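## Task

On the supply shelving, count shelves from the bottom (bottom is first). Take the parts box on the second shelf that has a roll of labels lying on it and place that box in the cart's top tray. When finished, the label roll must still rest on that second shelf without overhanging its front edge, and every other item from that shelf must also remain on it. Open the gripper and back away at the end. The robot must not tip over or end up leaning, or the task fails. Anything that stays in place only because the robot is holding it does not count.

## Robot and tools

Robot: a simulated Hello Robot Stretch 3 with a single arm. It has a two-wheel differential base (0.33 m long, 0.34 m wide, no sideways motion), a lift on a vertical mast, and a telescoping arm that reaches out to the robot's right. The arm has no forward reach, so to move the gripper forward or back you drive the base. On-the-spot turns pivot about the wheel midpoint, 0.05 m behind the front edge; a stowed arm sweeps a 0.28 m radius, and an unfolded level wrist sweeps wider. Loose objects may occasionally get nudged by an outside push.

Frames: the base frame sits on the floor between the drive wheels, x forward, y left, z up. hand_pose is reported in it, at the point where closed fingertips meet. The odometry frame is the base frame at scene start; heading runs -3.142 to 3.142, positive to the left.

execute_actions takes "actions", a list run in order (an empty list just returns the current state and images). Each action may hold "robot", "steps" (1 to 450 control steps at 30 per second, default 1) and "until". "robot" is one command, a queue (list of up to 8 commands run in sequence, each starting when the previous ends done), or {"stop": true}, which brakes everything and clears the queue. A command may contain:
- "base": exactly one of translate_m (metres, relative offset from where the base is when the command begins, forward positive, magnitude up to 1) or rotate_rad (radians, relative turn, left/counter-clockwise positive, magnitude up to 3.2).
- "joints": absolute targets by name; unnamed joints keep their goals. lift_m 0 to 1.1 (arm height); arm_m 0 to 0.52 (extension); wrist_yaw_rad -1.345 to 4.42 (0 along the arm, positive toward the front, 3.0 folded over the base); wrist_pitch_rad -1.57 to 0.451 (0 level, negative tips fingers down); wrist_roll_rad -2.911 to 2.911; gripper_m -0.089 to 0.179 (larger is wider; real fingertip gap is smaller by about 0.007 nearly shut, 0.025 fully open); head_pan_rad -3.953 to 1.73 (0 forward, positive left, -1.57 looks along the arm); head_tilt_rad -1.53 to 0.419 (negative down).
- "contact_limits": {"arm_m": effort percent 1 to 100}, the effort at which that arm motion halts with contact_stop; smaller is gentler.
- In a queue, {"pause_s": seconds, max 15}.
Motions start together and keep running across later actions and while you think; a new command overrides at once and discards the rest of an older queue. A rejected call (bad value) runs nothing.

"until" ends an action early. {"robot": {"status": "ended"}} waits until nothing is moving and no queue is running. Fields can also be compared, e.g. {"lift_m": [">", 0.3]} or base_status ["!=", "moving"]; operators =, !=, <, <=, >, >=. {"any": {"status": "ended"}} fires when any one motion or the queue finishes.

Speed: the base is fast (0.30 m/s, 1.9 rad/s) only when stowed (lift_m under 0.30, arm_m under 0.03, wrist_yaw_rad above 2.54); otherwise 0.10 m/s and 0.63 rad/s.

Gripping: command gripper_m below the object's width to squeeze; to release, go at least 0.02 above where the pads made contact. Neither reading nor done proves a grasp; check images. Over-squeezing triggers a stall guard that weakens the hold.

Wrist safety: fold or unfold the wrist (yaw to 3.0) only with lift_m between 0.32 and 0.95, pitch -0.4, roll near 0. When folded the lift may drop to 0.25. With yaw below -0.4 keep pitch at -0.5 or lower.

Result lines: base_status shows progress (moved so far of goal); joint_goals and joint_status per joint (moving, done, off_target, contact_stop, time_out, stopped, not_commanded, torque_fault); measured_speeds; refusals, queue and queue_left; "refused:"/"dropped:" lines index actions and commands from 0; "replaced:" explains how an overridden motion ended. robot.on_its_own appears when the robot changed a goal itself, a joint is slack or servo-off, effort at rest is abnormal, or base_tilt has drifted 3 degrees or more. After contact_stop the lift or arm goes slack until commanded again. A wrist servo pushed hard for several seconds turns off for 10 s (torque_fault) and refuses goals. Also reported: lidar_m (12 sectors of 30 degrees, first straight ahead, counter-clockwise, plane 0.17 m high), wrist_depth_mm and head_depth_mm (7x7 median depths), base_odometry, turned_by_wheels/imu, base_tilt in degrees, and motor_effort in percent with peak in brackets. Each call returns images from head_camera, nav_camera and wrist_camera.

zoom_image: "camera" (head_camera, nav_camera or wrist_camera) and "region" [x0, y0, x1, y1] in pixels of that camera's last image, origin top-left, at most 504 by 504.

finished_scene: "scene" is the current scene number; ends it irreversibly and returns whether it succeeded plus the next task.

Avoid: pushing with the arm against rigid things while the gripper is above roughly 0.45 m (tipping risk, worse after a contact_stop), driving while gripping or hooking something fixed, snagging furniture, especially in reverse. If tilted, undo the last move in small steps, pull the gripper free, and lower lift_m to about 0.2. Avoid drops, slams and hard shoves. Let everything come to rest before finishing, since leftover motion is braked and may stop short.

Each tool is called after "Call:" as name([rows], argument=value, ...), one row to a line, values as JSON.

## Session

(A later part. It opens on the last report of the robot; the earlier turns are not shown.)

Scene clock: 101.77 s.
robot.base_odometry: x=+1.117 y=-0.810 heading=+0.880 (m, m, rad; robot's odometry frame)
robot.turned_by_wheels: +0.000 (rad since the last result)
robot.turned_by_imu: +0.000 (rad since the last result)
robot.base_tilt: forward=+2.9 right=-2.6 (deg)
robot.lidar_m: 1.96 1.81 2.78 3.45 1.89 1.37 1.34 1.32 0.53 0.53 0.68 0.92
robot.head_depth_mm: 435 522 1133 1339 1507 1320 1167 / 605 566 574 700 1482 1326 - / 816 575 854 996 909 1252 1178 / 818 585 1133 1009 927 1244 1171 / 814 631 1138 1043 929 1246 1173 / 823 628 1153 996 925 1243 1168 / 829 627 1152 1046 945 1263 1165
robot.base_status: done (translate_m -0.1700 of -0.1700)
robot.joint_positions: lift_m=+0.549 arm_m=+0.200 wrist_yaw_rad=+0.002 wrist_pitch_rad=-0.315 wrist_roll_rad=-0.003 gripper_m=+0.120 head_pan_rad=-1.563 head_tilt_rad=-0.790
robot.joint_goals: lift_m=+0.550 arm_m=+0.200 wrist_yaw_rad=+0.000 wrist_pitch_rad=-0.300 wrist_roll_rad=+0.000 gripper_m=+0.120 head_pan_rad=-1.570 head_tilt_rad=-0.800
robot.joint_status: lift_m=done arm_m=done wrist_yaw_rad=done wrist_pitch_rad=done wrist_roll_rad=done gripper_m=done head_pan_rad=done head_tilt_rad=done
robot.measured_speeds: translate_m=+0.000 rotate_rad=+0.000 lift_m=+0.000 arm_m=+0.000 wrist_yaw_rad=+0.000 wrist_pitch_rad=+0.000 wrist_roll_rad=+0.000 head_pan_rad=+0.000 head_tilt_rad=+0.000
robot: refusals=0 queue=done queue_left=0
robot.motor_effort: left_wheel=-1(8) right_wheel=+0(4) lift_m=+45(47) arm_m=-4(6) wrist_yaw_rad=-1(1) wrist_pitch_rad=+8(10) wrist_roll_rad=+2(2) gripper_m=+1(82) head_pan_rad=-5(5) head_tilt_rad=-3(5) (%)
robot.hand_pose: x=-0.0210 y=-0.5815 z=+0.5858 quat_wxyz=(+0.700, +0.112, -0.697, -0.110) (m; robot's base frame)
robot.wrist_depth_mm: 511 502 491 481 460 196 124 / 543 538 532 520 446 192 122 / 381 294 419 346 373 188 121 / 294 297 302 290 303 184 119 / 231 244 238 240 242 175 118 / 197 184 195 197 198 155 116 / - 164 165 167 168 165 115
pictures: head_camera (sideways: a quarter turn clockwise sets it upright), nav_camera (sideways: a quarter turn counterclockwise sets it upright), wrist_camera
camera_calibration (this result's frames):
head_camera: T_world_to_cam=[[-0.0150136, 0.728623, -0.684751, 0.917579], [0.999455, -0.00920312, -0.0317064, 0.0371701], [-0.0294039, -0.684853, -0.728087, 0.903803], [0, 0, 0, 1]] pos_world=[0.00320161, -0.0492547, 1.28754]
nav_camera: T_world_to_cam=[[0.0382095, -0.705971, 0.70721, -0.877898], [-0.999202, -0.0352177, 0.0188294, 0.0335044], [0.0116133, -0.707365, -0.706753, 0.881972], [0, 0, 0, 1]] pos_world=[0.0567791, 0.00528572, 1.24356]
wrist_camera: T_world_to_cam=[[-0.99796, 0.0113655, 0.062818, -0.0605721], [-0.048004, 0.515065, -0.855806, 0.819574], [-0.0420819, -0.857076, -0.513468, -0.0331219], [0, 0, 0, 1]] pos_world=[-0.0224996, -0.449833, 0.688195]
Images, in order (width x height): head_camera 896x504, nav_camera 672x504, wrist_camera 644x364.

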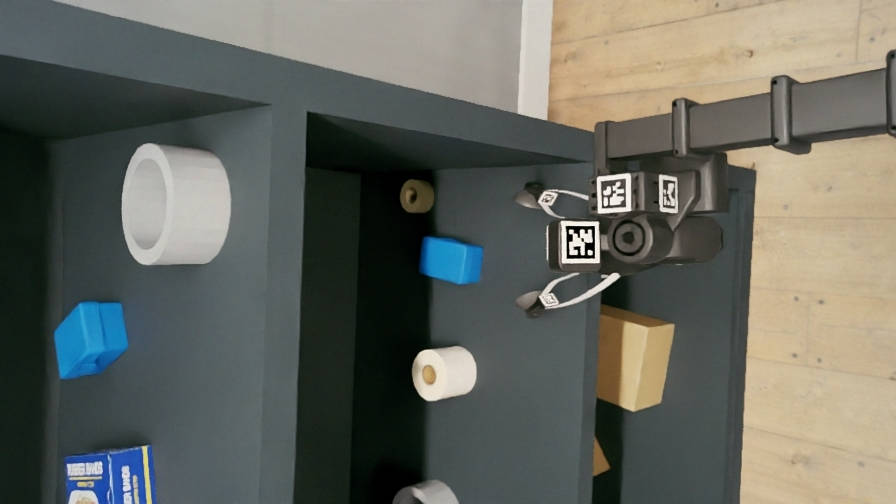

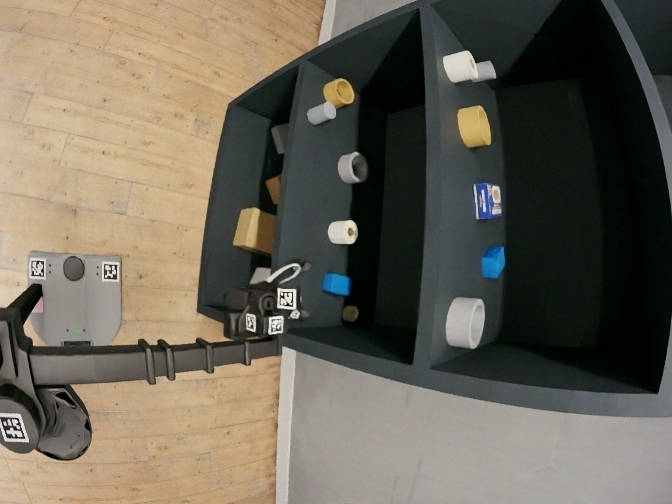

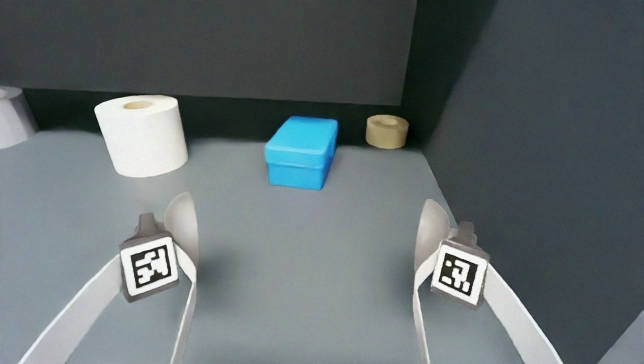

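Call:
zoom_image(camera="wrist_camera", region=[240, 90, 420, 210])

Region (240, 90, 420, 210) of wrist_camera's 644x364 image, scaled by 2.800.

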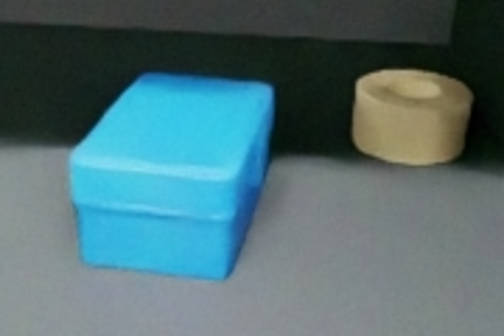

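Call:
execute_actions([
  {"robot":[{"joints":{"wrist_yaw_rad":-0.1,"gripper_m":0.11,"lift_m":0.542},"base":{"translate_m":0.023}},{"joints":{"arm_m":0.27}}],"steps":450,"until":{"robot":{"status":"ended"}}},
])

Scene clock: 131.40 s.
robot.base_odometry: x=+1.132 y=-0.793 heading=+0.880 (m, m, rad; robot's odometry frame)
robot.turned_by_wheels: +0.000 (rad since the last result)
robot.turned_by_imu: +0.000 (rad since the last result)
robot.base_tilt: forward=+2.9 right=-2.5 (deg)
robot.lidar_m: 1.94 1.80 2.78 3.46 1.90 1.40 1.36 1.33 0.54 0.61 0.68 0.90
robot.head_depth_mm: 458 503 1067 1347 1506 1325 1173 / 745 587 601 736 1440 1348 - / 820 572 1066 1041 - 1248 1168 / 826 606 1133 1021 931 1255 1172 / 754 630 1140 1014 931 1245 1171 / 827 627 1148 1012 929 1252 1173 / 832 627 1154 1019 944 1264 1170
robot.base_status: done (translate_m +0.0230 of +0.0230)
robot.joint_positions: lift_m=+0.543 arm_m=+0.270 wrist_yaw_rad=-0.097 wrist_pitch_rad=-0.315 wrist_roll_rad=-0.003 gripper_m=+0.110 head_pan_rad=-1.563 head_tilt_rad=-0.790
robot.joint_goals: lift_m=+0.542 arm_m=+0.270 wrist_yaw_rad=-0.100 wrist_pitch_rad=-0.300 wrist_roll_rad=+0.000 gripper_m=+0.110 head_pan_rad=-1.570 head_tilt_rad=-0.800
robot.joint_status: lift_m=done arm_m=done wrist_yaw_rad=done wrist_pitch_rad=done wrist_roll_rad=done gripper_m=done head_pan_rad=done head_tilt_rad=done
robot.measured_speeds: translate_m=+0.000 rotate_rad=+0.000 lift_m=+0.000 arm_m=+0.000 wrist_yaw_rad=+0.000 wrist_pitch_rad=+0.000 wrist_roll_rad=+0.000 head_pan_rad=+0.000 head_tilt_rad=+0.000
robot: refusals=0 queue=done queue_left=0
robot.motor_effort: left_wheel=-1(2) right_wheel=+0(2) lift_m=+13(43) arm_m=+4(4) wrist_yaw_rad=-2(3) wrist_pitch_rad=+8(8) wrist_roll_rad=+2(1) gripper_m=-1(48) head_pan_rad=-5(5) head_tilt_rad=-2(3) (%)
robot.hand_pose: x=-0.0444 y=-0.6496 z=+0.5791 quat_wxyz=(+0.693, +0.077, -0.702, -0.145) (m; robot's base frame)
robot.wrist_depth_mm: 408 409 415 420 360 189 128 / 446 446 449 450 359 187 128 / 236 364 398 409 317 188 127 / 212 258 273 243 283 188 127 / 220 223 225 224 236 187 127 / 183 176 186 188 183 174 127 / - 156 159 159 161 157 126
pictures: head_camera (sideways: a quarter turn clockwise sets it upright), nav_camera (sideways: a quarter turn counterclockwise sets it upright), wrist_camera
camera_calibration (this result's frames):
head_camera: T_world_to_cam=[[-0.0150134, 0.728623, -0.684751, 0.917579], [0.999455, -0.00920337, -0.0317064, 0.0371701], [-0.029404, -0.684854, -0.728087, 0.903802], [0, 0, 0, 1]] pos_world=[0.0032016, -0.0492547, 1.28754]
nav_camera: T_world_to_cam=[[0.0382093, -0.70597, 0.70721, -0.877898], [-0.999202, -0.0352175, 0.0188294, 0.0335044], [0.0116131, -0.707365, -0.706753, 0.881972], [0, 0, 0, 1]] pos_world=[0.0567791, 0.0052857, 1.24356]
wrist_camera: T_world_to_cam=[[-0.991916, 0.110249, 0.0628264, -0.0182517], [0.00337639, 0.517865, -0.855455, 0.851675], [-0.126849, -0.848328, -0.514051, -0.093675], [0, 0, 0, 1]] pos_world=[-0.0328624, -0.518508, 0.681563]
Images, in order (width x height): head_camera 896x504, nav_camera 672x504, wrist_camera 644x364.

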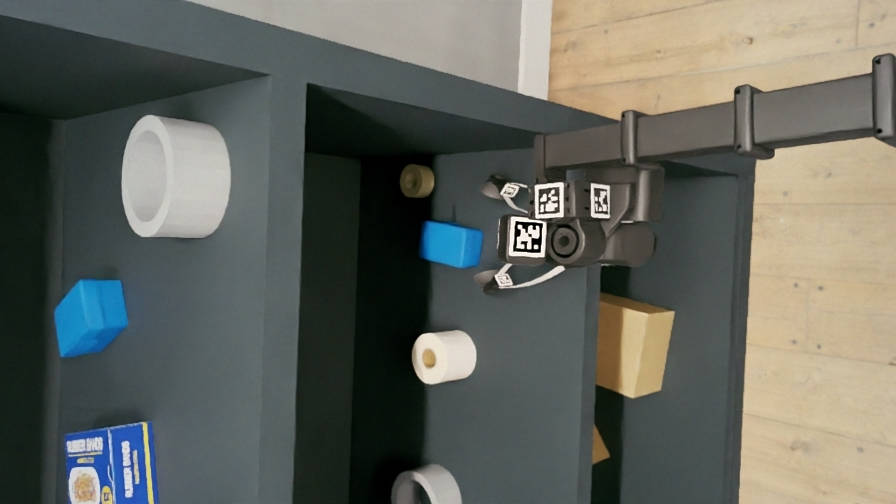

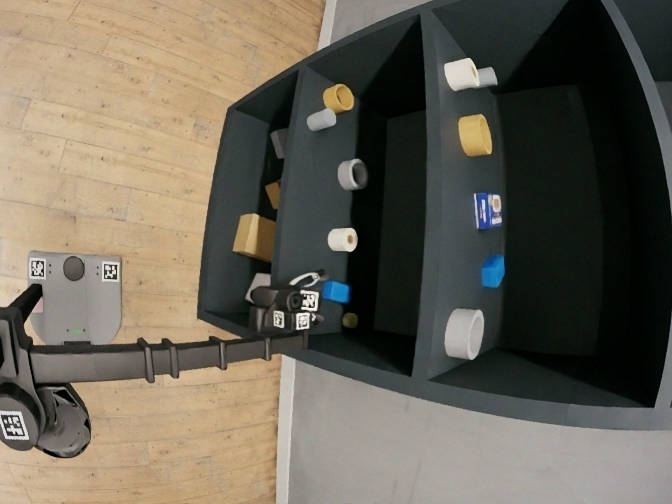

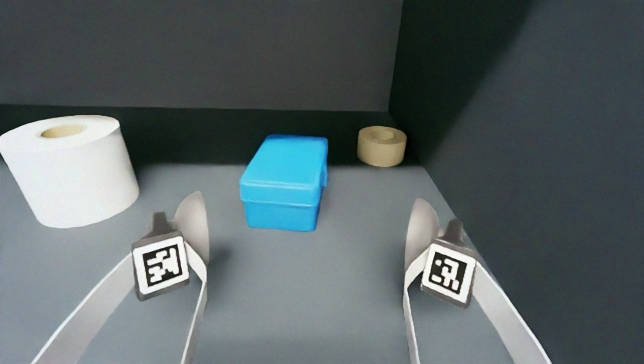

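Call:
execute_actions([
  {"robot":[{"base":{"translate_m":0.012}},{"joints":{"arm_m":0.33}}],"steps":450,"until":{"robot":{"status":"ended"}}},
])

Scene clock: 142.87 s.
robot.base_odometry: x=+1.139 y=-0.783 heading=+0.880 (m, m, rad; robot's odometry frame)
robot.turned_by_wheels: +0.000 (rad since the last result)
robot.turned_by_imu: +0.000 (rad since the last result)
robot.base_tilt: forward=+2.9 right=-2.6 (deg)
robot.lidar_m: 1.93 1.79 2.76 3.47 1.91 1.41 1.37 1.33 0.54 0.64 0.68 0.89
robot.head_depth_mm: 500 515 586 1363 1518 1333 1171 / 779 586 607 740 919 1349 - / 817 574 1130 1071 - 1237 1168 / 820 630 1142 1072 1319 1245 1170 / 774 628 1143 1017 927 1248 1173 / 827 628 1147 1039 927 1256 1165 / 834 625 1154 1015 946 1272 1166
robot.base_status: done (translate_m +0.0120 of +0.0120)
robot.joint_positions: lift_m=+0.543 arm_m=+0.330 wrist_yaw_rad=-0.097 wrist_pitch_rad=-0.315 wrist_roll_rad=-0.003 gripper_m=+0.110 head_pan_rad=-1.563 head_tilt_rad=-0.790
robot.joint_goals: lift_m=+0.542 arm_m=+0.330 wrist_yaw_rad=-0.100 wrist_pitch_rad=-0.300 wrist_roll_rad=+0.000 gripper_m=+0.110 head_pan_rad=-1.570 head_tilt_rad=-0.800
robot.joint_status: lift_m=done arm_m=done wrist_yaw_rad=done wrist_pitch_rad=done wrist_roll_rad=done gripper_m=done head_pan_rad=done head_tilt_rad=done
robot.measured_speeds: translate_m=+0.000 rotate_rad=+0.000 lift_m=+0.000 arm_m=+0.000 wrist_yaw_rad=+0.000 wrist_pitch_rad=+0.000 wrist_roll_rad=+0.000 head_pan_rad=+0.000 head_tilt_rad=+0.000
robot: refusals=0 queue=done queue_left=0
robot.motor_effort: left_wheel=-2(4) right_wheel=+0(4) lift_m=+13(13) arm_m=+4(3) wrist_yaw_rad=-2(1) wrist_pitch_rad=+8(8) wrist_roll_rad=+2(2) gripper_m=+0(1) head_pan_rad=-5(4) head_tilt_rad=-3(3) (%)
robot.hand_pose: x=-0.0444 y=-0.7096 z=+0.5791 quat_wxyz=(+0.693, +0.077, -0.702, -0.145) (m; robot's base frame)
robot.wrist_depth_mm: 356 361 359 363 358 216 146 / 386 388 389 394 382 215 146 / 382 392 396 409 364 215 145 / 176 282 288 215 277 215 145 / 173 204 217 169 237 213 145 / 177 176 180 175 183 186 144 / - 156 158 159 161 162 144
pictures: head_camera (sideways: a quarter turn clockwise sets it upright), nav_camera (sideways: a quarter turn counterclockwise sets it upright), wrist_camera
camera_calibration (this result's frames):
head_camera: T_world_to_cam=[[-0.0150134, 0.728623, -0.684751, 0.917579], [0.999455, -0.00920336, -0.0317064, 0.0371701], [-0.029404, -0.684853, -0.728087, 0.903803], [0, 0, 0, 1]] pos_world=[0.0032016, -0.0492547, 1.28754]
nav_camera: T_world_to_cam=[[0.0382093, -0.705971, 0.70721, -0.877898], [-0.999202, -0.0352175, 0.0188294, 0.0335044], [0.0116131, -0.707365, -0.706753, 0.881972], [0, 0, 0, 1]] pos_world=[0.0567791, 0.00528572, 1.24356]
wrist_camera: T_world_to_cam=[[-0.99191, 0.110304, 0.0628266, -0.0116109], [0.00340666, 0.517877, -0.855448, 0.882748], [-0.126896, -0.848314, -0.514063, -0.14456], [0, 0, 0, 1]] pos_world=[-0.0328682, -0.578506, 0.681562]
Images, in order (width x height): head_camera 896x504, nav_camera 672x504, wrist_camera 644x364.

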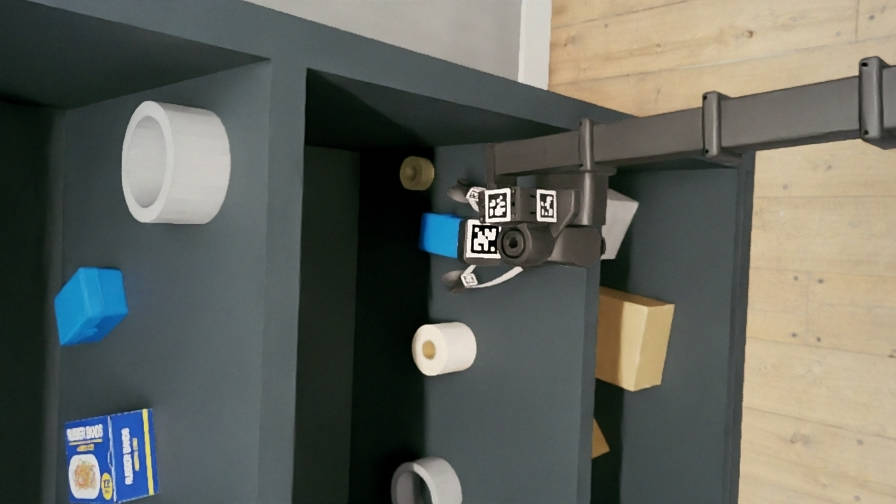

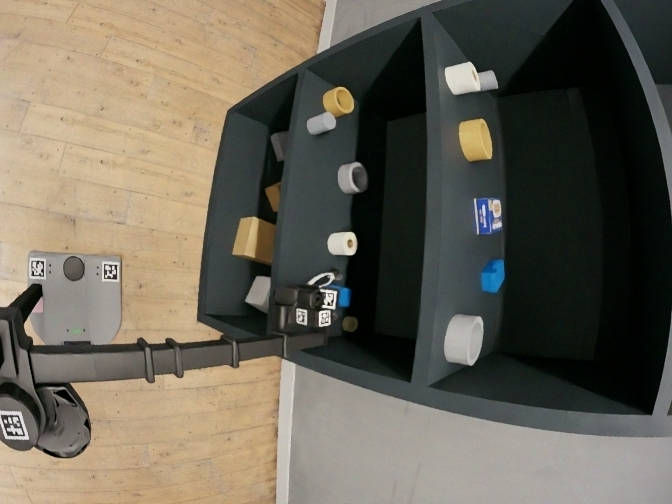

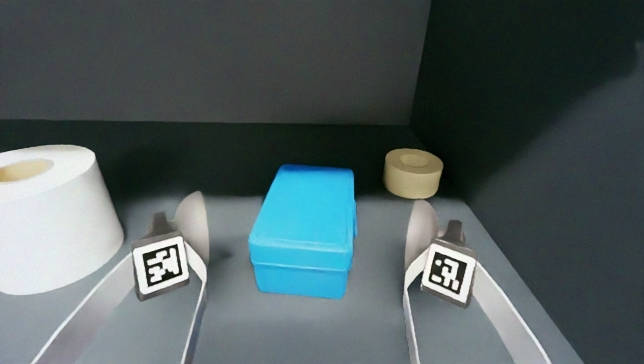

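Call:
execute_actions([
  {"robot":[{"joints":{"arm_m":0.35}},{"joints":{"gripper_m":0.02}},{"joints":{"lift_m":0.575}}],"steps":450,"until":{"robot":{"status":"ended"}}},
])

Scene clock: 153.40 s.
robot.base_odometry: x=+1.139 y=-0.783 heading=+0.880 (m, m, rad; robot's odometry frame)
robot.turned_by_wheels: +0.000 (rad since the last result)
robot.turned_by_imu: +0.000 (rad since the last result)
robot.base_tilt: forward=+2.9 right=-2.5 (deg)
robot.lidar_m: 1.92 1.79 2.77 3.46 1.91 1.41 1.37 1.33 0.54 0.64 0.68 0.89
robot.head_depth_mm: 499 515 584 1346 1505 1329 1174 / 778 585 608 738 1430 1355 - / 821 573 1128 1077 1230 1242 1171 / 816 631 1130 1082 930 1259 1171 / 776 630 1139 1016 925 1245 1165 / 828 626 1147 1042 925 1257 1172 / 833 625 1155 1011 947 1252 1170
robot.base_status: done (translate_m +0.0120 of +0.0120)
robot.joint_positions: lift_m=+0.574 arm_m=+0.350 wrist_yaw_rad=-0.097 wrist_pitch_rad=-0.320 wrist_roll_rad=-0.003 gripper_m=+0.021 head_pan_rad=-1.563 head_tilt_rad=-0.790
robot.joint_goals: lift_m=+0.575 arm_m=+0.350 wrist_yaw_rad=-0.100 wrist_pitch_rad=-0.300 wrist_roll_rad=+0.000 gripper_m=+0.020 head_pan_rad=-1.570 head_tilt_rad=-0.800
robot.joint_status: lift_m=done arm_m=done wrist_yaw_rad=done wrist_pitch_rad=done wrist_roll_rad=done gripper_m=done head_pan_rad=done head_tilt_rad=done
robot.measured_speeds: translate_m=+0.000 rotate_rad=+0.000 lift_m=+0.000 arm_m=+0.000 wrist_yaw_rad=+0.000 wrist_pitch_rad=+0.000 wrist_roll_rad=+0.000 head_pan_rad=+0.000 head_tilt_rad=+0.000
robot: refusals=0 queue=done queue_left=0
robot.motor_effort: left_wheel=-1(2) right_wheel=+0(0) lift_m=+45(46) arm_m=+4(5) wrist_yaw_rad=-2(1) wrist_pitch_rad=+11(11) wrist_roll_rad=+2(2) gripper_m=-18(91) head_pan_rad=-4(4) head_tilt_rad=-2(3) (%)
robot.hand_pose: x=-0.0444 y=-0.7291 z=+0.6094 quat_wxyz=(+0.693, +0.079, -0.701, -0.147) (m; robot's base frame)
robot.wrist_depth_mm: 338 338 341 345 342 219 148 / 366 369 371 376 368 218 147 / 397 402 405 409 394 216 147 / 335 340 349 351 328 217 147 / 177 266 270 168 267 216 147 / 170 209 209 144 219 215 146 / 177 189 189 180 192 189 146
pictures: head_camera (sideways: a quarter turn clockwise sets it upright), nav_camera (sideways: a quarter turn counterclockwise sets it upright), wrist_camera
camera_calibration (this result's frames):
head_camera: T_world_to_cam=[[-0.0150135, 0.728623, -0.684751, 0.917579], [0.999455, -0.00920324, -0.0317064, 0.0371701], [-0.0294039, -0.684853, -0.728087, 0.903803], [0, 0, 0, 1]] pos_world=[0.0032016, -0.0492547, 1.28754]
nav_camera: T_world_to_cam=[[0.0382094, -0.705971, 0.70721, -0.877898], [-0.999202, -0.0352176, 0.0188294, 0.0335044], [0.0116132, -0.707365, -0.706753, 0.881972], [0, 0, 0, 1]] pos_world=[0.0567791, 0.00528572, 1.24356]
wrist_camera: T_world_to_cam=[[-0.991941, 0.109985, 0.0628942, -0.0115917], [0.00383138, 0.522225, -0.852799, 0.920358], [-0.12664, -0.845686, -0.518438, -0.140901], [0, 0, 0, 1]] pos_world=[-0.0328682, -0.598516, 0.712561]
Images, in order (width x height): head_camera 896x504, nav_camera 672x504, wrist_camera 644x364.

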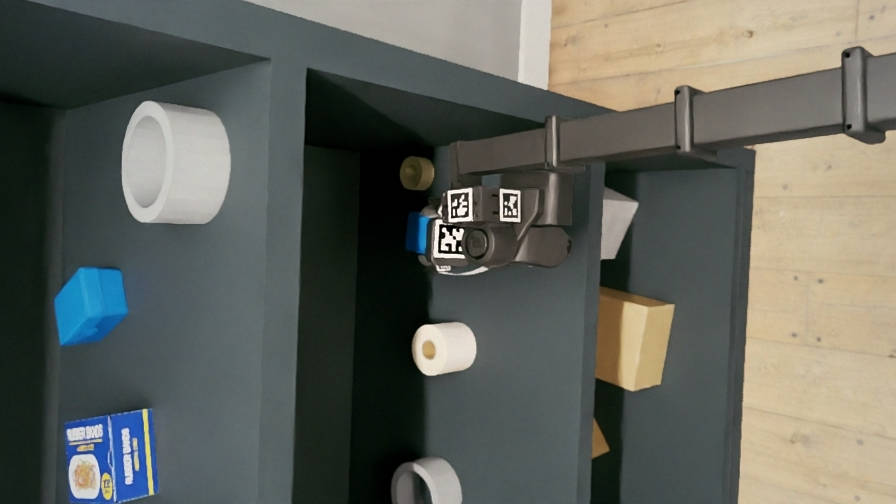

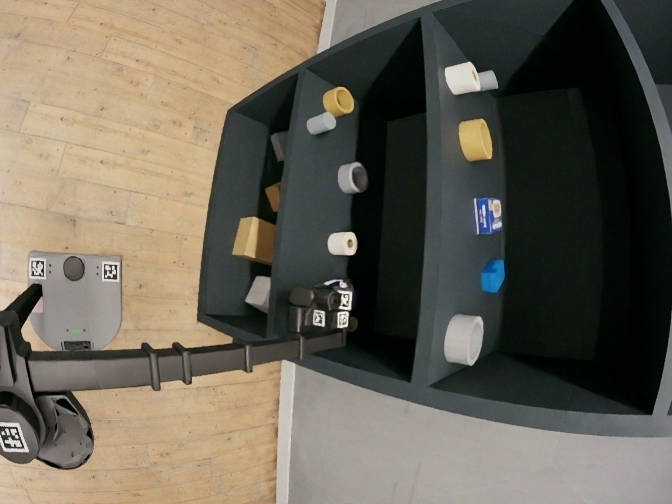

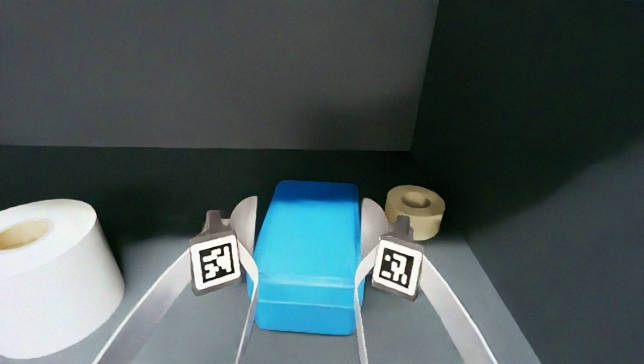

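Call:
execute_actions([
  {"robot":[{"joints":{"lift_m":0.6}},{"joints":{"arm_m":0.0}},{"base":{"rotate_rad":-1.12},"joints":{"lift_m":0.9,"head_pan_rad":-2.3,"head_tilt_rad":-0.5}},{"base":{"translate_m":-1.0}},{"base":{"translate_m":-0.5}}],"steps":450,"until":{"robot":{"status":"ended"}}},
  {"steps":450,"until":{"robot":{"status":"ended"}}},
])

Scene clock: 197.50 s.
robot.base_odometry: x=-0.318 y=-0.427 heading=-0.240 (m, m, rad; robot's odometry frame)
robot.turned_by_wheels: -1.120 (rad since the last result)
robot.turned_by_imu: -1.139 (rad since the last result)
robot.base_tilt: forward=+2.9 right=-2.6 (deg)
robot.lidar_m: 1.93 2.78 2.37 2.55 2.24 2.24 1.52 0.71 0.67 1.13 1.13 2.31
robot.head_depth_mm: 1011 1110 1224 1360 1540 1589 1337 / 984 1075 1184 1297 1003 1136 1287 / 970 1050 1155 1183 1002 1138 - / 947 1029 1128 1169 1003 1130 - / 924 1006 1095 1163 968 1168 - / 910 986 1067 1135 963 1169 - / 892 960 1046 1142 1269 1422 -
robot.base_status: done (translate_m -0.5000 of -0.5000)
robot.joint_positions: lift_m=+0.899 arm_m=+0.000 wrist_yaw_rad=-0.098 wrist_pitch_rad=-0.321 wrist_roll_rad=-0.003 gripper_m=+0.021 head_pan_rad=-2.293 head_tilt_rad=-0.507
robot.joint_goals: lift_m=+0.900 arm_m=+0.000 wrist_yaw_rad=-0.100 wrist_pitch_rad=-0.300 wrist_roll_rad=+0.000 gripper_m=+0.020 head_pan_rad=-2.300 head_tilt_rad=-0.500
robot.joint_status: lift_m=done arm_m=done wrist_yaw_rad=done wrist_pitch_rad=done wrist_roll_rad=done gripper_m=done head_pan_rad=done head_tilt_rad=done
robot.measured_speeds: translate_m=+0.000 rotate_rad=+0.000 lift_m=+0.000 arm_m=+0.000 wrist_yaw_rad=+0.000 wrist_pitch_rad=+0.000 wrist_roll_rad=+0.000 head_pan_rad=+0.000 head_tilt_rad=+0.000
robot: refusals=0 queue=done queue_left=0
robot.motor_effort: left_wheel=+3(9) right_wheel=-3(5) lift_m=+45(44) arm_m=-4(4) wrist_yaw_rad=-1(1) wrist_pitch_rad=+11(11) wrist_roll_rad=+1(1) gripper_m=-16(17) head_pan_rad=-4(49) head_tilt_rad=+2(15) (%)
robot.hand_pose: x=-0.0446 y=-0.3797 z=+0.9342 quat_wxyz=(+0.693, +0.079, -0.701, -0.147) (m; robot's base frame)
robot.wrist_depth_mm: - - - 870 774 697 636 / - - - 951 824 749 668 / - - - - 914 795 724 / - - - - 985 744 707 / - - - 168 - 574 602 / - - - 144 - 804 462 / - - - - - 703 708
pictures: head_camera (sideways: a quarter turn clockwise sets it upright), nav_camera (sideways: a quarter turn counterclockwise sets it upright), wrist_camera
camera_calibration (this result's frames):
head_camera: T_world_to_cam=[[0.32918, 0.387718, -0.860996, 1.14522], [0.733168, -0.679561, -0.0257069, 0.0309943], [-0.595067, -0.622793, -0.507961, 0.620902], [0, 0, 0, 1]] pos_world=[-0.0302295, -0.036266, 1.30222]
nav_camera: T_world_to_cam=[[-0.293234, -0.382275, 0.876287, -1.09629], [-0.763815, 0.644922, 0.0257461, 0.0230555], [-0.574979, -0.661772, -0.4811, 0.591995], [0, 0, 0, 1]] pos_world=[0.0365253, -0.0421876, 1.24488]
wrist_camera: T_world_to_cam=[[-0.991871, 0.110614, 0.062906, -0.0703698], [0.00428247, 0.523085, -0.85227, 1.01468], [-0.127178, -0.845072, -0.519306, 0.323973], [0, 0, 0, 1]] pos_world=[-0.0329408, -0.249201, 1.03745]
Images, in order (width x height): head_camera 896x504, nav_camera 672x504, wrist_camera 644x364.

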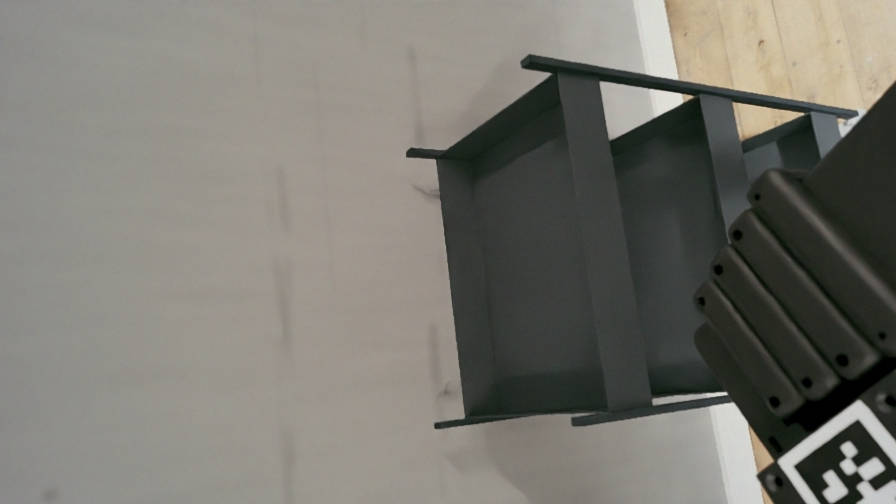

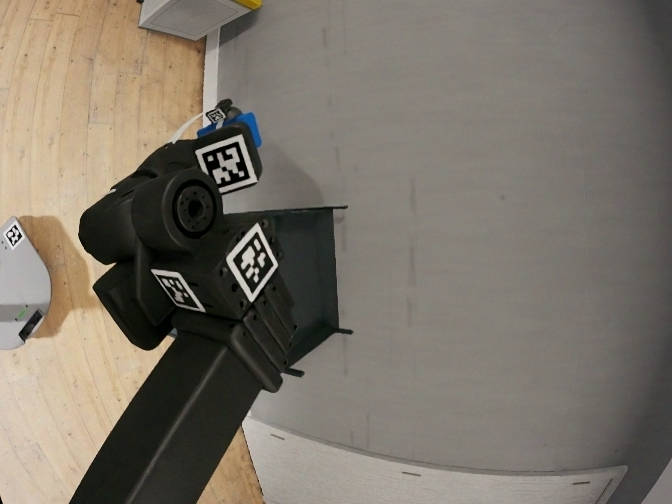

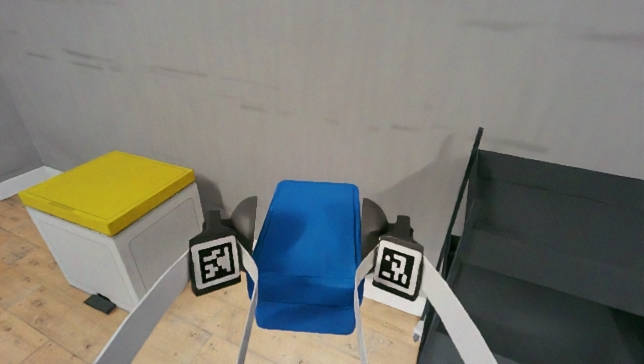

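Call:
execute_actions([
  {"robot":[{"base":{"translate_m":-0.18}},{"base":{"rotate_rad":-0.5},"joints":{"head_pan_rad":-1.57,"head_tilt_rad":-0.7,"wrist_yaw_rad":0}},{"joints":{"arm_m":0.45,"lift_m":0.78}}],"steps":450,"until":{"robot":{"status":"ended"}}},
])

Scene clock: 220.43 s.
robot.base_odometry: x=-0.493 y=-0.384 heading=-0.740 (m, m, rad; robot's odometry frame)
robot.turned_by_wheels: -0.500 (rad since the last result)
robot.turned_by_imu: -0.506 (rad since the last result)
robot.base_tilt: forward=+2.9 right=-2.6 (deg)
robot.lidar_m: 2.47 2.11 2.54 2.48 2.58 2.11 2.31 1.35 0.61 0.59 0.61 1.22
robot.head_depth_mm: 866 962 1093 1227 1469 - - / 859 965 1061 - - 1197 1191 / 854 960 - 941 1077 1205 1216 / 856 958 1028 937 1078 1198 1208 / 856 961 1042 966 1086 1200 1214 / 850 953 1061 959 1063 1302 1222 / 849 947 1086 1246 1486 1392 1213
robot.base_status: done (rotate_rad -0.4999 of -0.5000)
robot.joint_positions: lift_m=+0.781 arm_m=+0.450 wrist_yaw_rad=-0.002 wrist_pitch_rad=-0.322 wrist_roll_rad=-0.002 gripper_m=+0.021 head_pan_rad=-1.577 head_tilt_rad=-0.692
robot.joint_goals: lift_m=+0.780 arm_m=+0.450 wrist_yaw_rad=+0.000 wrist_pitch_rad=-0.300 wrist_roll_rad=+0.000 gripper_m=+0.020 head_pan_rad=-1.570 head_tilt_rad=-0.700
robot.joint_status: lift_m=done arm_m=done wrist_yaw_rad=done wrist_pitch_rad=done wrist_roll_rad=done gripper_m=done head_pan_rad=done head_tilt_rad=done
robot.measured_speeds: translate_m=+0.000 rotate_rad=+0.000 lift_m=+0.000 arm_m=+0.000 wrist_yaw_rad=+0.000 wrist_pitch_rad=+0.000 wrist_roll_rad=+0.000 head_pan_rad=+0.000 head_tilt_rad=+0.000
robot: refusals=0 queue=done queue_left=0
robot.motor_effort: left_wheel=+3(8) right_wheel=-3(5) lift_m=+12(44) arm_m=+4(5) wrist_yaw_rad=+2(2) wrist_pitch_rad=+11(11) wrist_roll_rad=+1(1) gripper_m=-18(17) head_pan_rad=+4(50) head_tilt_rad=-3(16) (%)
robot.hand_pose: x=-0.0220 y=-0.8301 z=+0.8155 quat_wxyz=(+0.699, +0.113, -0.697, -0.114) (m; robot's base frame)
robot.wrist_depth_mm: 276 274 274 273 271 271 272 / 299 298 294 297 296 295 291 / 326 326 326 324 325 320 321 / 358 361 359 342 355 355 353 / 403 296 287 168 381 375 375 / 434 301 300 144 307 308 283 / 231 270 270 259 275 280 265
pictures: head_camera (sideways: a quarter turn clockwise sets it upright), nav_camera (sideways: a quarter turn counterclockwise sets it upright), wrist_camera
camera_calibration (this result's frames):
head_camera: T_world_to_cam=[[-0.00526216, 0.657653, -0.753302, 1.00686], [0.999209, -0.0262279, -0.0298776, 0.0347947], [-0.0394067, -0.752864, -0.656995, 0.811399], [0, 0, 0, 1]] pos_world=[0.00250564, -0.0503786, 1.29259]
nav_camera: T_world_to_cam=[[0.0287858, -0.633222, 0.773435, -0.964154], [-0.999585, -0.0192457, 0.0214459, 0.0300978], [0.00130534, -0.773731, -0.633513, 0.78677], [0, 0, 0, 1]] pos_world=[0.0568122, -0.00119526, 1.24349]
wrist_camera: T_world_to_cam=[[-0.997924, 0.0151893, 0.0625903, -0.0698012], [-0.0455089, 0.521379, -0.852111, 1.14645], [-0.0455763, -0.85319, -0.519606, -0.12008], [0, 0, 0, 1]] pos_world=[-0.0229552, -0.699128, 0.91888]
Images, in order (width x height): head_camera 896x504, nav_camera 672x504, wrist_camera 644x364.

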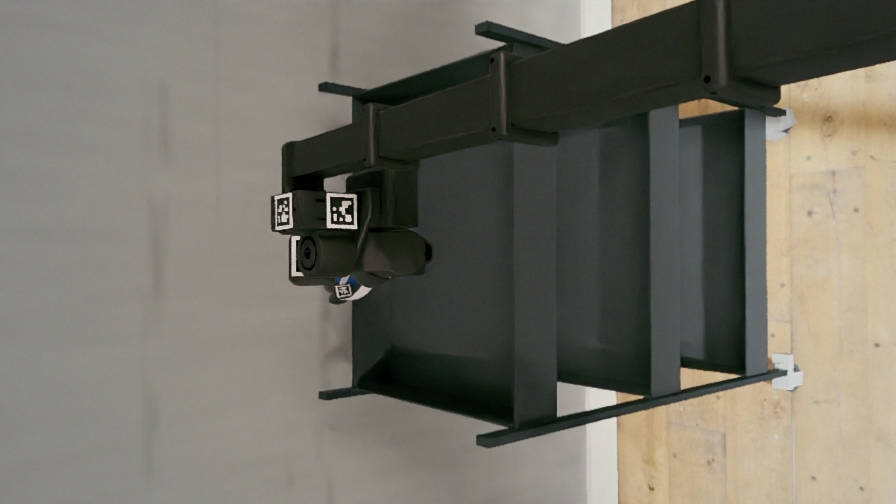

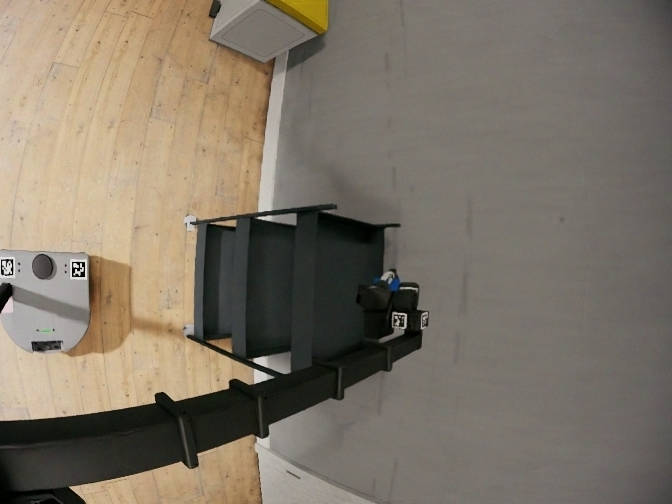

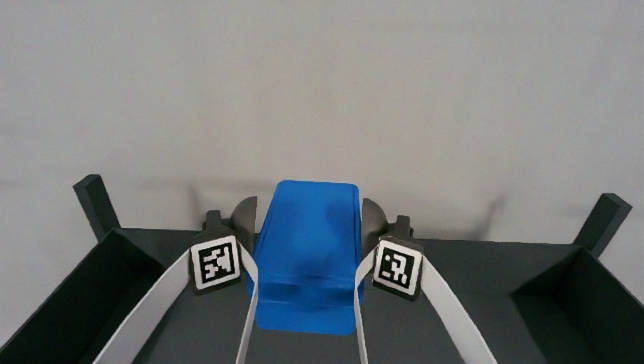

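Call:
execute_actions([
  {"robot":[{"joints":{"arm_m":0.445,"lift_m":0.70}},{"joints":{"wrist_pitch_rad":-0.43}},{"joints":{"lift_m":0.678}}],"steps":450,"until":{"robot":{"status":"ended"}}},
])

Scene clock: 229.67 s.
robot.base_odometry: x=-0.493 y=-0.384 heading=-0.740 (m, m, rad; robot's odometry frame)
robot.turned_by_wheels: +0.000 (rad since the last result)
robot.turned_by_imu: +0.000 (rad since the last result)
robot.base_tilt: forward=+2.9 right=-2.6 (deg)
robot.lidar_m: 2.46 2.10 2.54 2.47 2.59 2.10 2.31 1.35 0.61 0.59 0.61 1.22
robot.head_depth_mm: 865 963 1098 1240 1458 1394 1259 / 863 966 1053 971 1020 - 1199 / 860 959 1053 - 1073 1195 1215 / 856 958 1047 - 1075 1200 1204 / 855 960 1054 968 1079 1198 1211 / 856 954 1066 954 1060 1309 1211 / 852 953 1081 1246 1472 1394 1217
robot.base_status: done (rotate_rad -0.4999 of -0.5000)
robot.joint_positions: lift_m=+0.682 arm_m=+0.445 wrist_yaw_rad=-0.002 wrist_pitch_rad=-0.379 wrist_roll_rad=-0.002 gripper_m=+0.021 head_pan_rad=-1.577 head_tilt_rad=-0.692
robot.joint_goals: lift_m=+0.682 arm_m=+0.445 wrist_yaw_rad=+0.000 wrist_pitch_rad=-0.430 wrist_roll_rad=+0.000 gripper_m=+0.020 head_pan_rad=-1.570 head_tilt_rad=-0.700
robot.joint_status: lift_m=contact_stop arm_m=done wrist_yaw_rad=done wrist_pitch_rad=done wrist_roll_rad=done gripper_m=done head_pan_rad=done head_tilt_rad=done
robot.measured_speeds: translate_m=+0.000 rotate_rad=+0.000 lift_m=-0.001 arm_m=-0.001 wrist_yaw_rad=+0.000 wrist_pitch_rad=+0.048 wrist_roll_rad=+0.000 head_pan_rad=+0.000 head_tilt_rad=+0.000
robot: refusals=0 queue=dropped queue_left=0
robot.on_its_own: lift_m is slack since a contact_stop, until your next command for it
robot.motor_effort: left_wheel=+2(2) right_wheel=-2(3) lift_m=+22(23) arm_m=-2(5) wrist_yaw_rad=+1(2) wrist_pitch_rad=-27(29) wrist_roll_rad=+1(1) gripper_m=-18(17) head_pan_rad=+4(4) head_tilt_rad=-3(3) (%)
robot.hand_pose: x=-0.0220 y=-0.8193 z=+0.7032 quat_wxyz=(+0.695, +0.133, -0.693, -0.134) (m; robot's base frame)
robot.wrist_depth_mm: 277 281 279 279 278 277 275 / 238 310 306 306 305 302 303 / 236 247 243 246 246 244 242 / 226 261 260 204 262 260 257 / 207 216 198 164 229 228 230 / 180 182 172 143 180 189 190 / 155 157 157 155 160 161 163
pictures: head_camera (sideways: a quarter turn clockwise sets it upright), nav_camera (sideways: a quarter turn counterclockwise sets it upright), wrist_camera
camera_calibration (this result's frames):
head_camera: T_world_to_cam=[[-0.00526273, 0.657688, -0.753272, 1.00682], [0.999209, -0.0262253, -0.0298786, 0.0347959], [-0.0394056, -0.752833, -0.65703, 0.811444], [0, 0, 0, 1]] pos_world=[0.0025057, -0.0503781, 1.29259]
nav_camera: T_world_to_cam=[[0.0287863, -0.633258, 0.773405, -0.964115], [-0.999585, -0.0192479, 0.0214447, 0.0300993], [0.00130644, -0.773702, -0.633549, 0.786817], [0, 0, 0, 1]] pos_world=[0.0568122, -0.00119249, 1.24349]
wrist_camera: T_world_to_cam=[[-0.99793, 0.0116754, 0.0632385, -0.0662754], [-0.0453557, 0.569344, -0.820847, 1.06238], [-0.0455881, -0.822017, -0.567636, -0.109926], [0, 0, 0, 1]] pos_world=[-0.0229646, -0.694445, 0.813843]
Images, in order (width x height): head_camera 896x504, nav_camera 672x504, wrist_camera 644x364.

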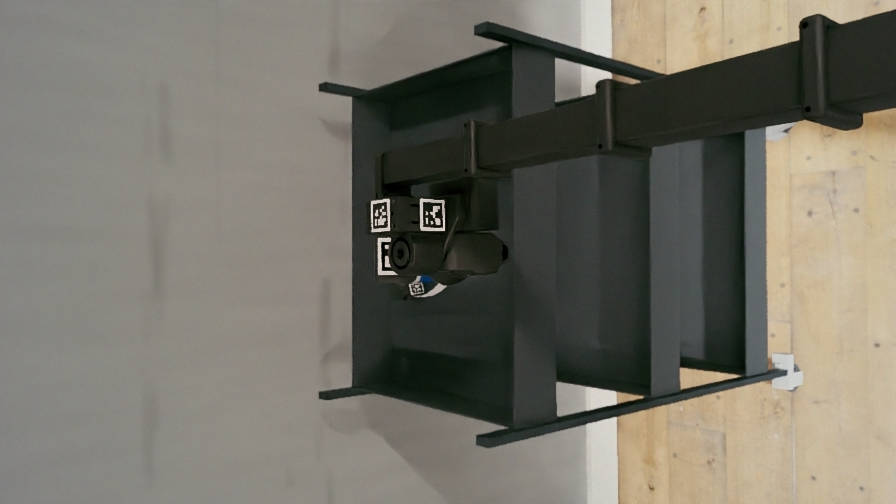

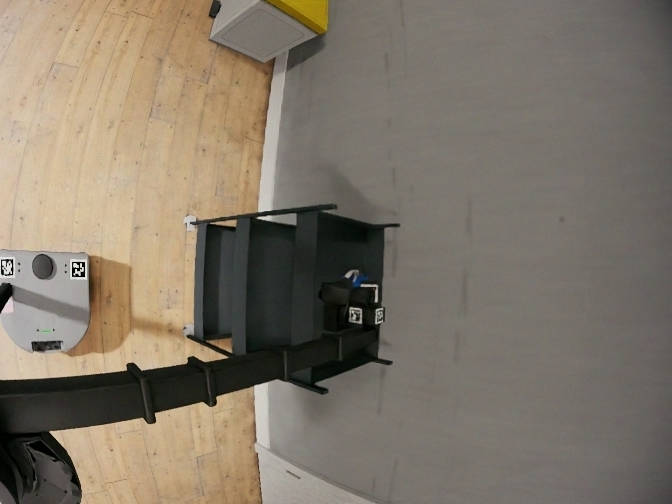

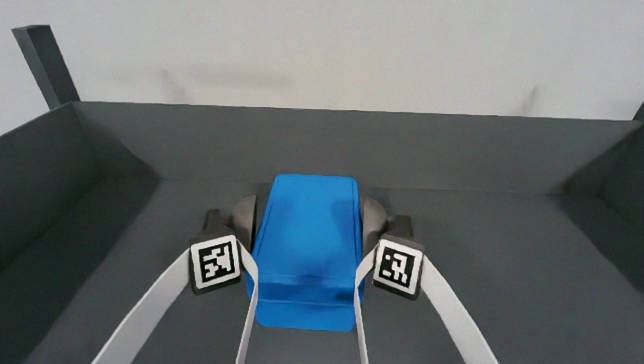

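Call:
execute_actions([
  {"robot":[{"joints":{"gripper_m":0.11,"wrist_pitch_rad":-0.37,"lift_m":0.685}},{"joints":{"lift_m":0.8}},{"joints":{"arm_m":0.0}}],"steps":450,"until":{"robot":{"status":"ended"}}},
])

Scene clock: 241.73 s.
robot.base_odometry: x=-0.493 y=-0.384 heading=-0.740 (m, m, rad; robot's odometry frame)
robot.turned_by_wheels: +0.000 (rad since the last result)
robot.turned_by_imu: +0.000 (rad since the last result)
robot.base_tilt: forward=+2.9 right=-2.5 (deg)
robot.lidar_m: 2.46 2.10 2.54 2.47 2.58 2.11 2.31 1.35 0.61 0.59 0.61 1.22
robot.head_depth_mm: 864 969 1102 1205 1477 1384 - / 862 960 1054 944 1079 1199 - / 858 960 1050 969 1078 1195 - / 859 957 1050 959 1078 - - / 855 956 1049 966 1081 1197 1214 / 855 947 1059 954 1064 1305 1216 / 850 955 1083 1249 1483 1386 1214
robot.base_status: done (rotate_rad -0.4999 of -0.5000)
robot.joint_positions: lift_m=+0.799 arm_m=+0.000 wrist_yaw_rad=-0.002 wrist_pitch_rad=-0.385 wrist_roll_rad=-0.002 gripper_m=+0.110 head_pan_rad=-1.577 head_tilt_rad=-0.692
robot.joint_goals: lift_m=+0.800 arm_m=+0.000 wrist_yaw_rad=+0.000 wrist_pitch_rad=-0.370 wrist_roll_rad=+0.000 gripper_m=+0.110 head_pan_rad=-1.570 head_tilt_rad=-0.700
robot.joint_status: lift_m=done arm_m=done wrist_yaw_rad=done wrist_pitch_rad=done wrist_roll_rad=done gripper_m=done head_pan_rad=done head_tilt_rad=done
robot.measured_speeds: translate_m=+0.000 rotate_rad=+0.000 lift_m=+0.000 arm_m=+0.000 wrist_yaw_rad=+0.000 wrist_pitch_rad=+0.000 wrist_roll_rad=+0.000 head_pan_rad=+0.000 head_tilt_rad=+0.000
robot: refusals=0 queue=done queue_left=0
robot.motor_effort: left_wheel=+2(2) right_wheel=-2(3) lift_m=+45(46) arm_m=-4(3) wrist_yaw_rad=+1(1) wrist_pitch_rad=+8(27) wrist_roll_rad=+1(1) gripper_m=+0(80) head_pan_rad=+4(4) head_tilt_rad=-3(2) (%)
robot.hand_pose: x=-0.0219 y=-0.3738 z=+0.8194 quat_wxyz=(+0.695, +0.135, -0.693, -0.136) (m; robot's base frame)
robot.wrist_depth_mm: 706 697 701 691 688 689 684 / 771 776 738 740 732 766 755 / 855 823 595 613 618 822 833 / 963 931 419 416 423 454 928 / - - 768 775 792 - - / - - 642 651 625 - - / 970 975 848 845 844 - -
pictures: head_camera (sideways: a quarter turn clockwise sets it upright), nav_camera (sideways: a quarter turn counterclockwise sets it upright), wrist_camera
camera_calibration (this result's frames):
head_camera: T_world_to_cam=[[-0.0053572, 0.657689, -0.75327, 1.00682], [0.999213, -0.0260818, -0.0298786, 0.0347959], [-0.0392974, -0.752838, -0.657032, 0.811446], [0, 0, 0, 1]] pos_world=[0.00251294, -0.0503786, 1.29259]
nav_camera: T_world_to_cam=[[0.0288772, -0.633255, 0.773404, -0.964114], [-0.999582, -0.0193916, 0.0214446, 0.0300994], [0.00141759, -0.7737, -0.63355, 0.786818], [0, 0, 0, 1]] pos_world=[0.0568123, -0.00118508, 1.24349]
wrist_camera: T_world_to_cam=[[-0.997935, 0.0109259, 0.0632949, -0.0790686], [-0.0455615, 0.574185, -0.817457, 0.903188], [-0.0452745, -0.818653, -0.572501, 0.327543], [0, 0, 0, 1]] pos_world=[-0.0229254, -0.249589, 0.930841]
Images, in order (width x height): head_camera 896x504, nav_camera 672x504, wrist_camera 644x364.

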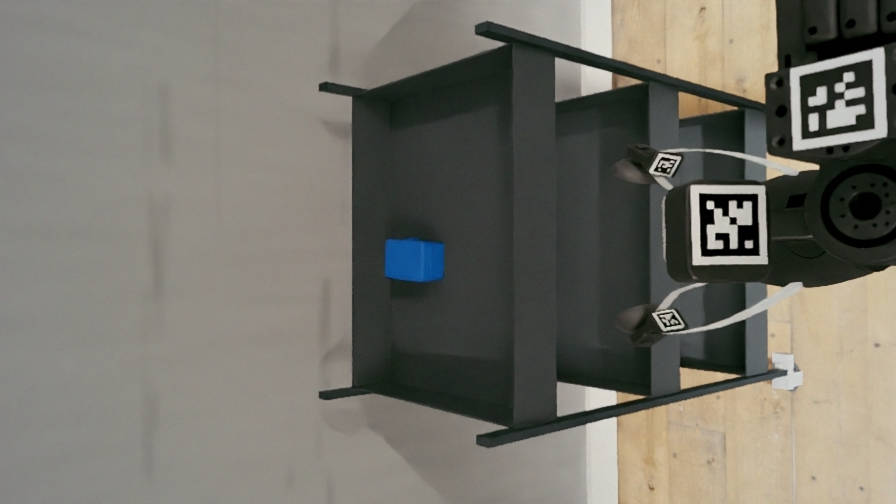

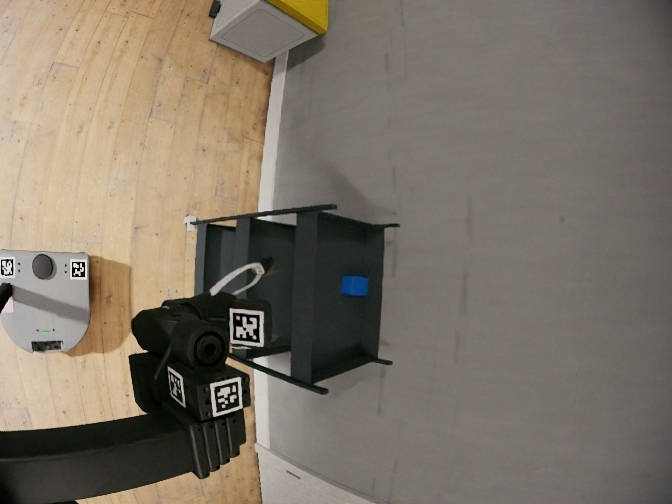

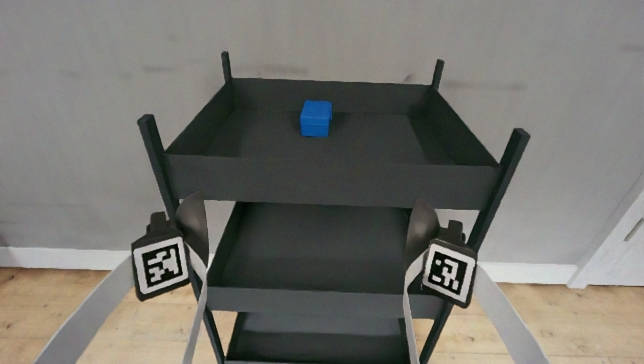

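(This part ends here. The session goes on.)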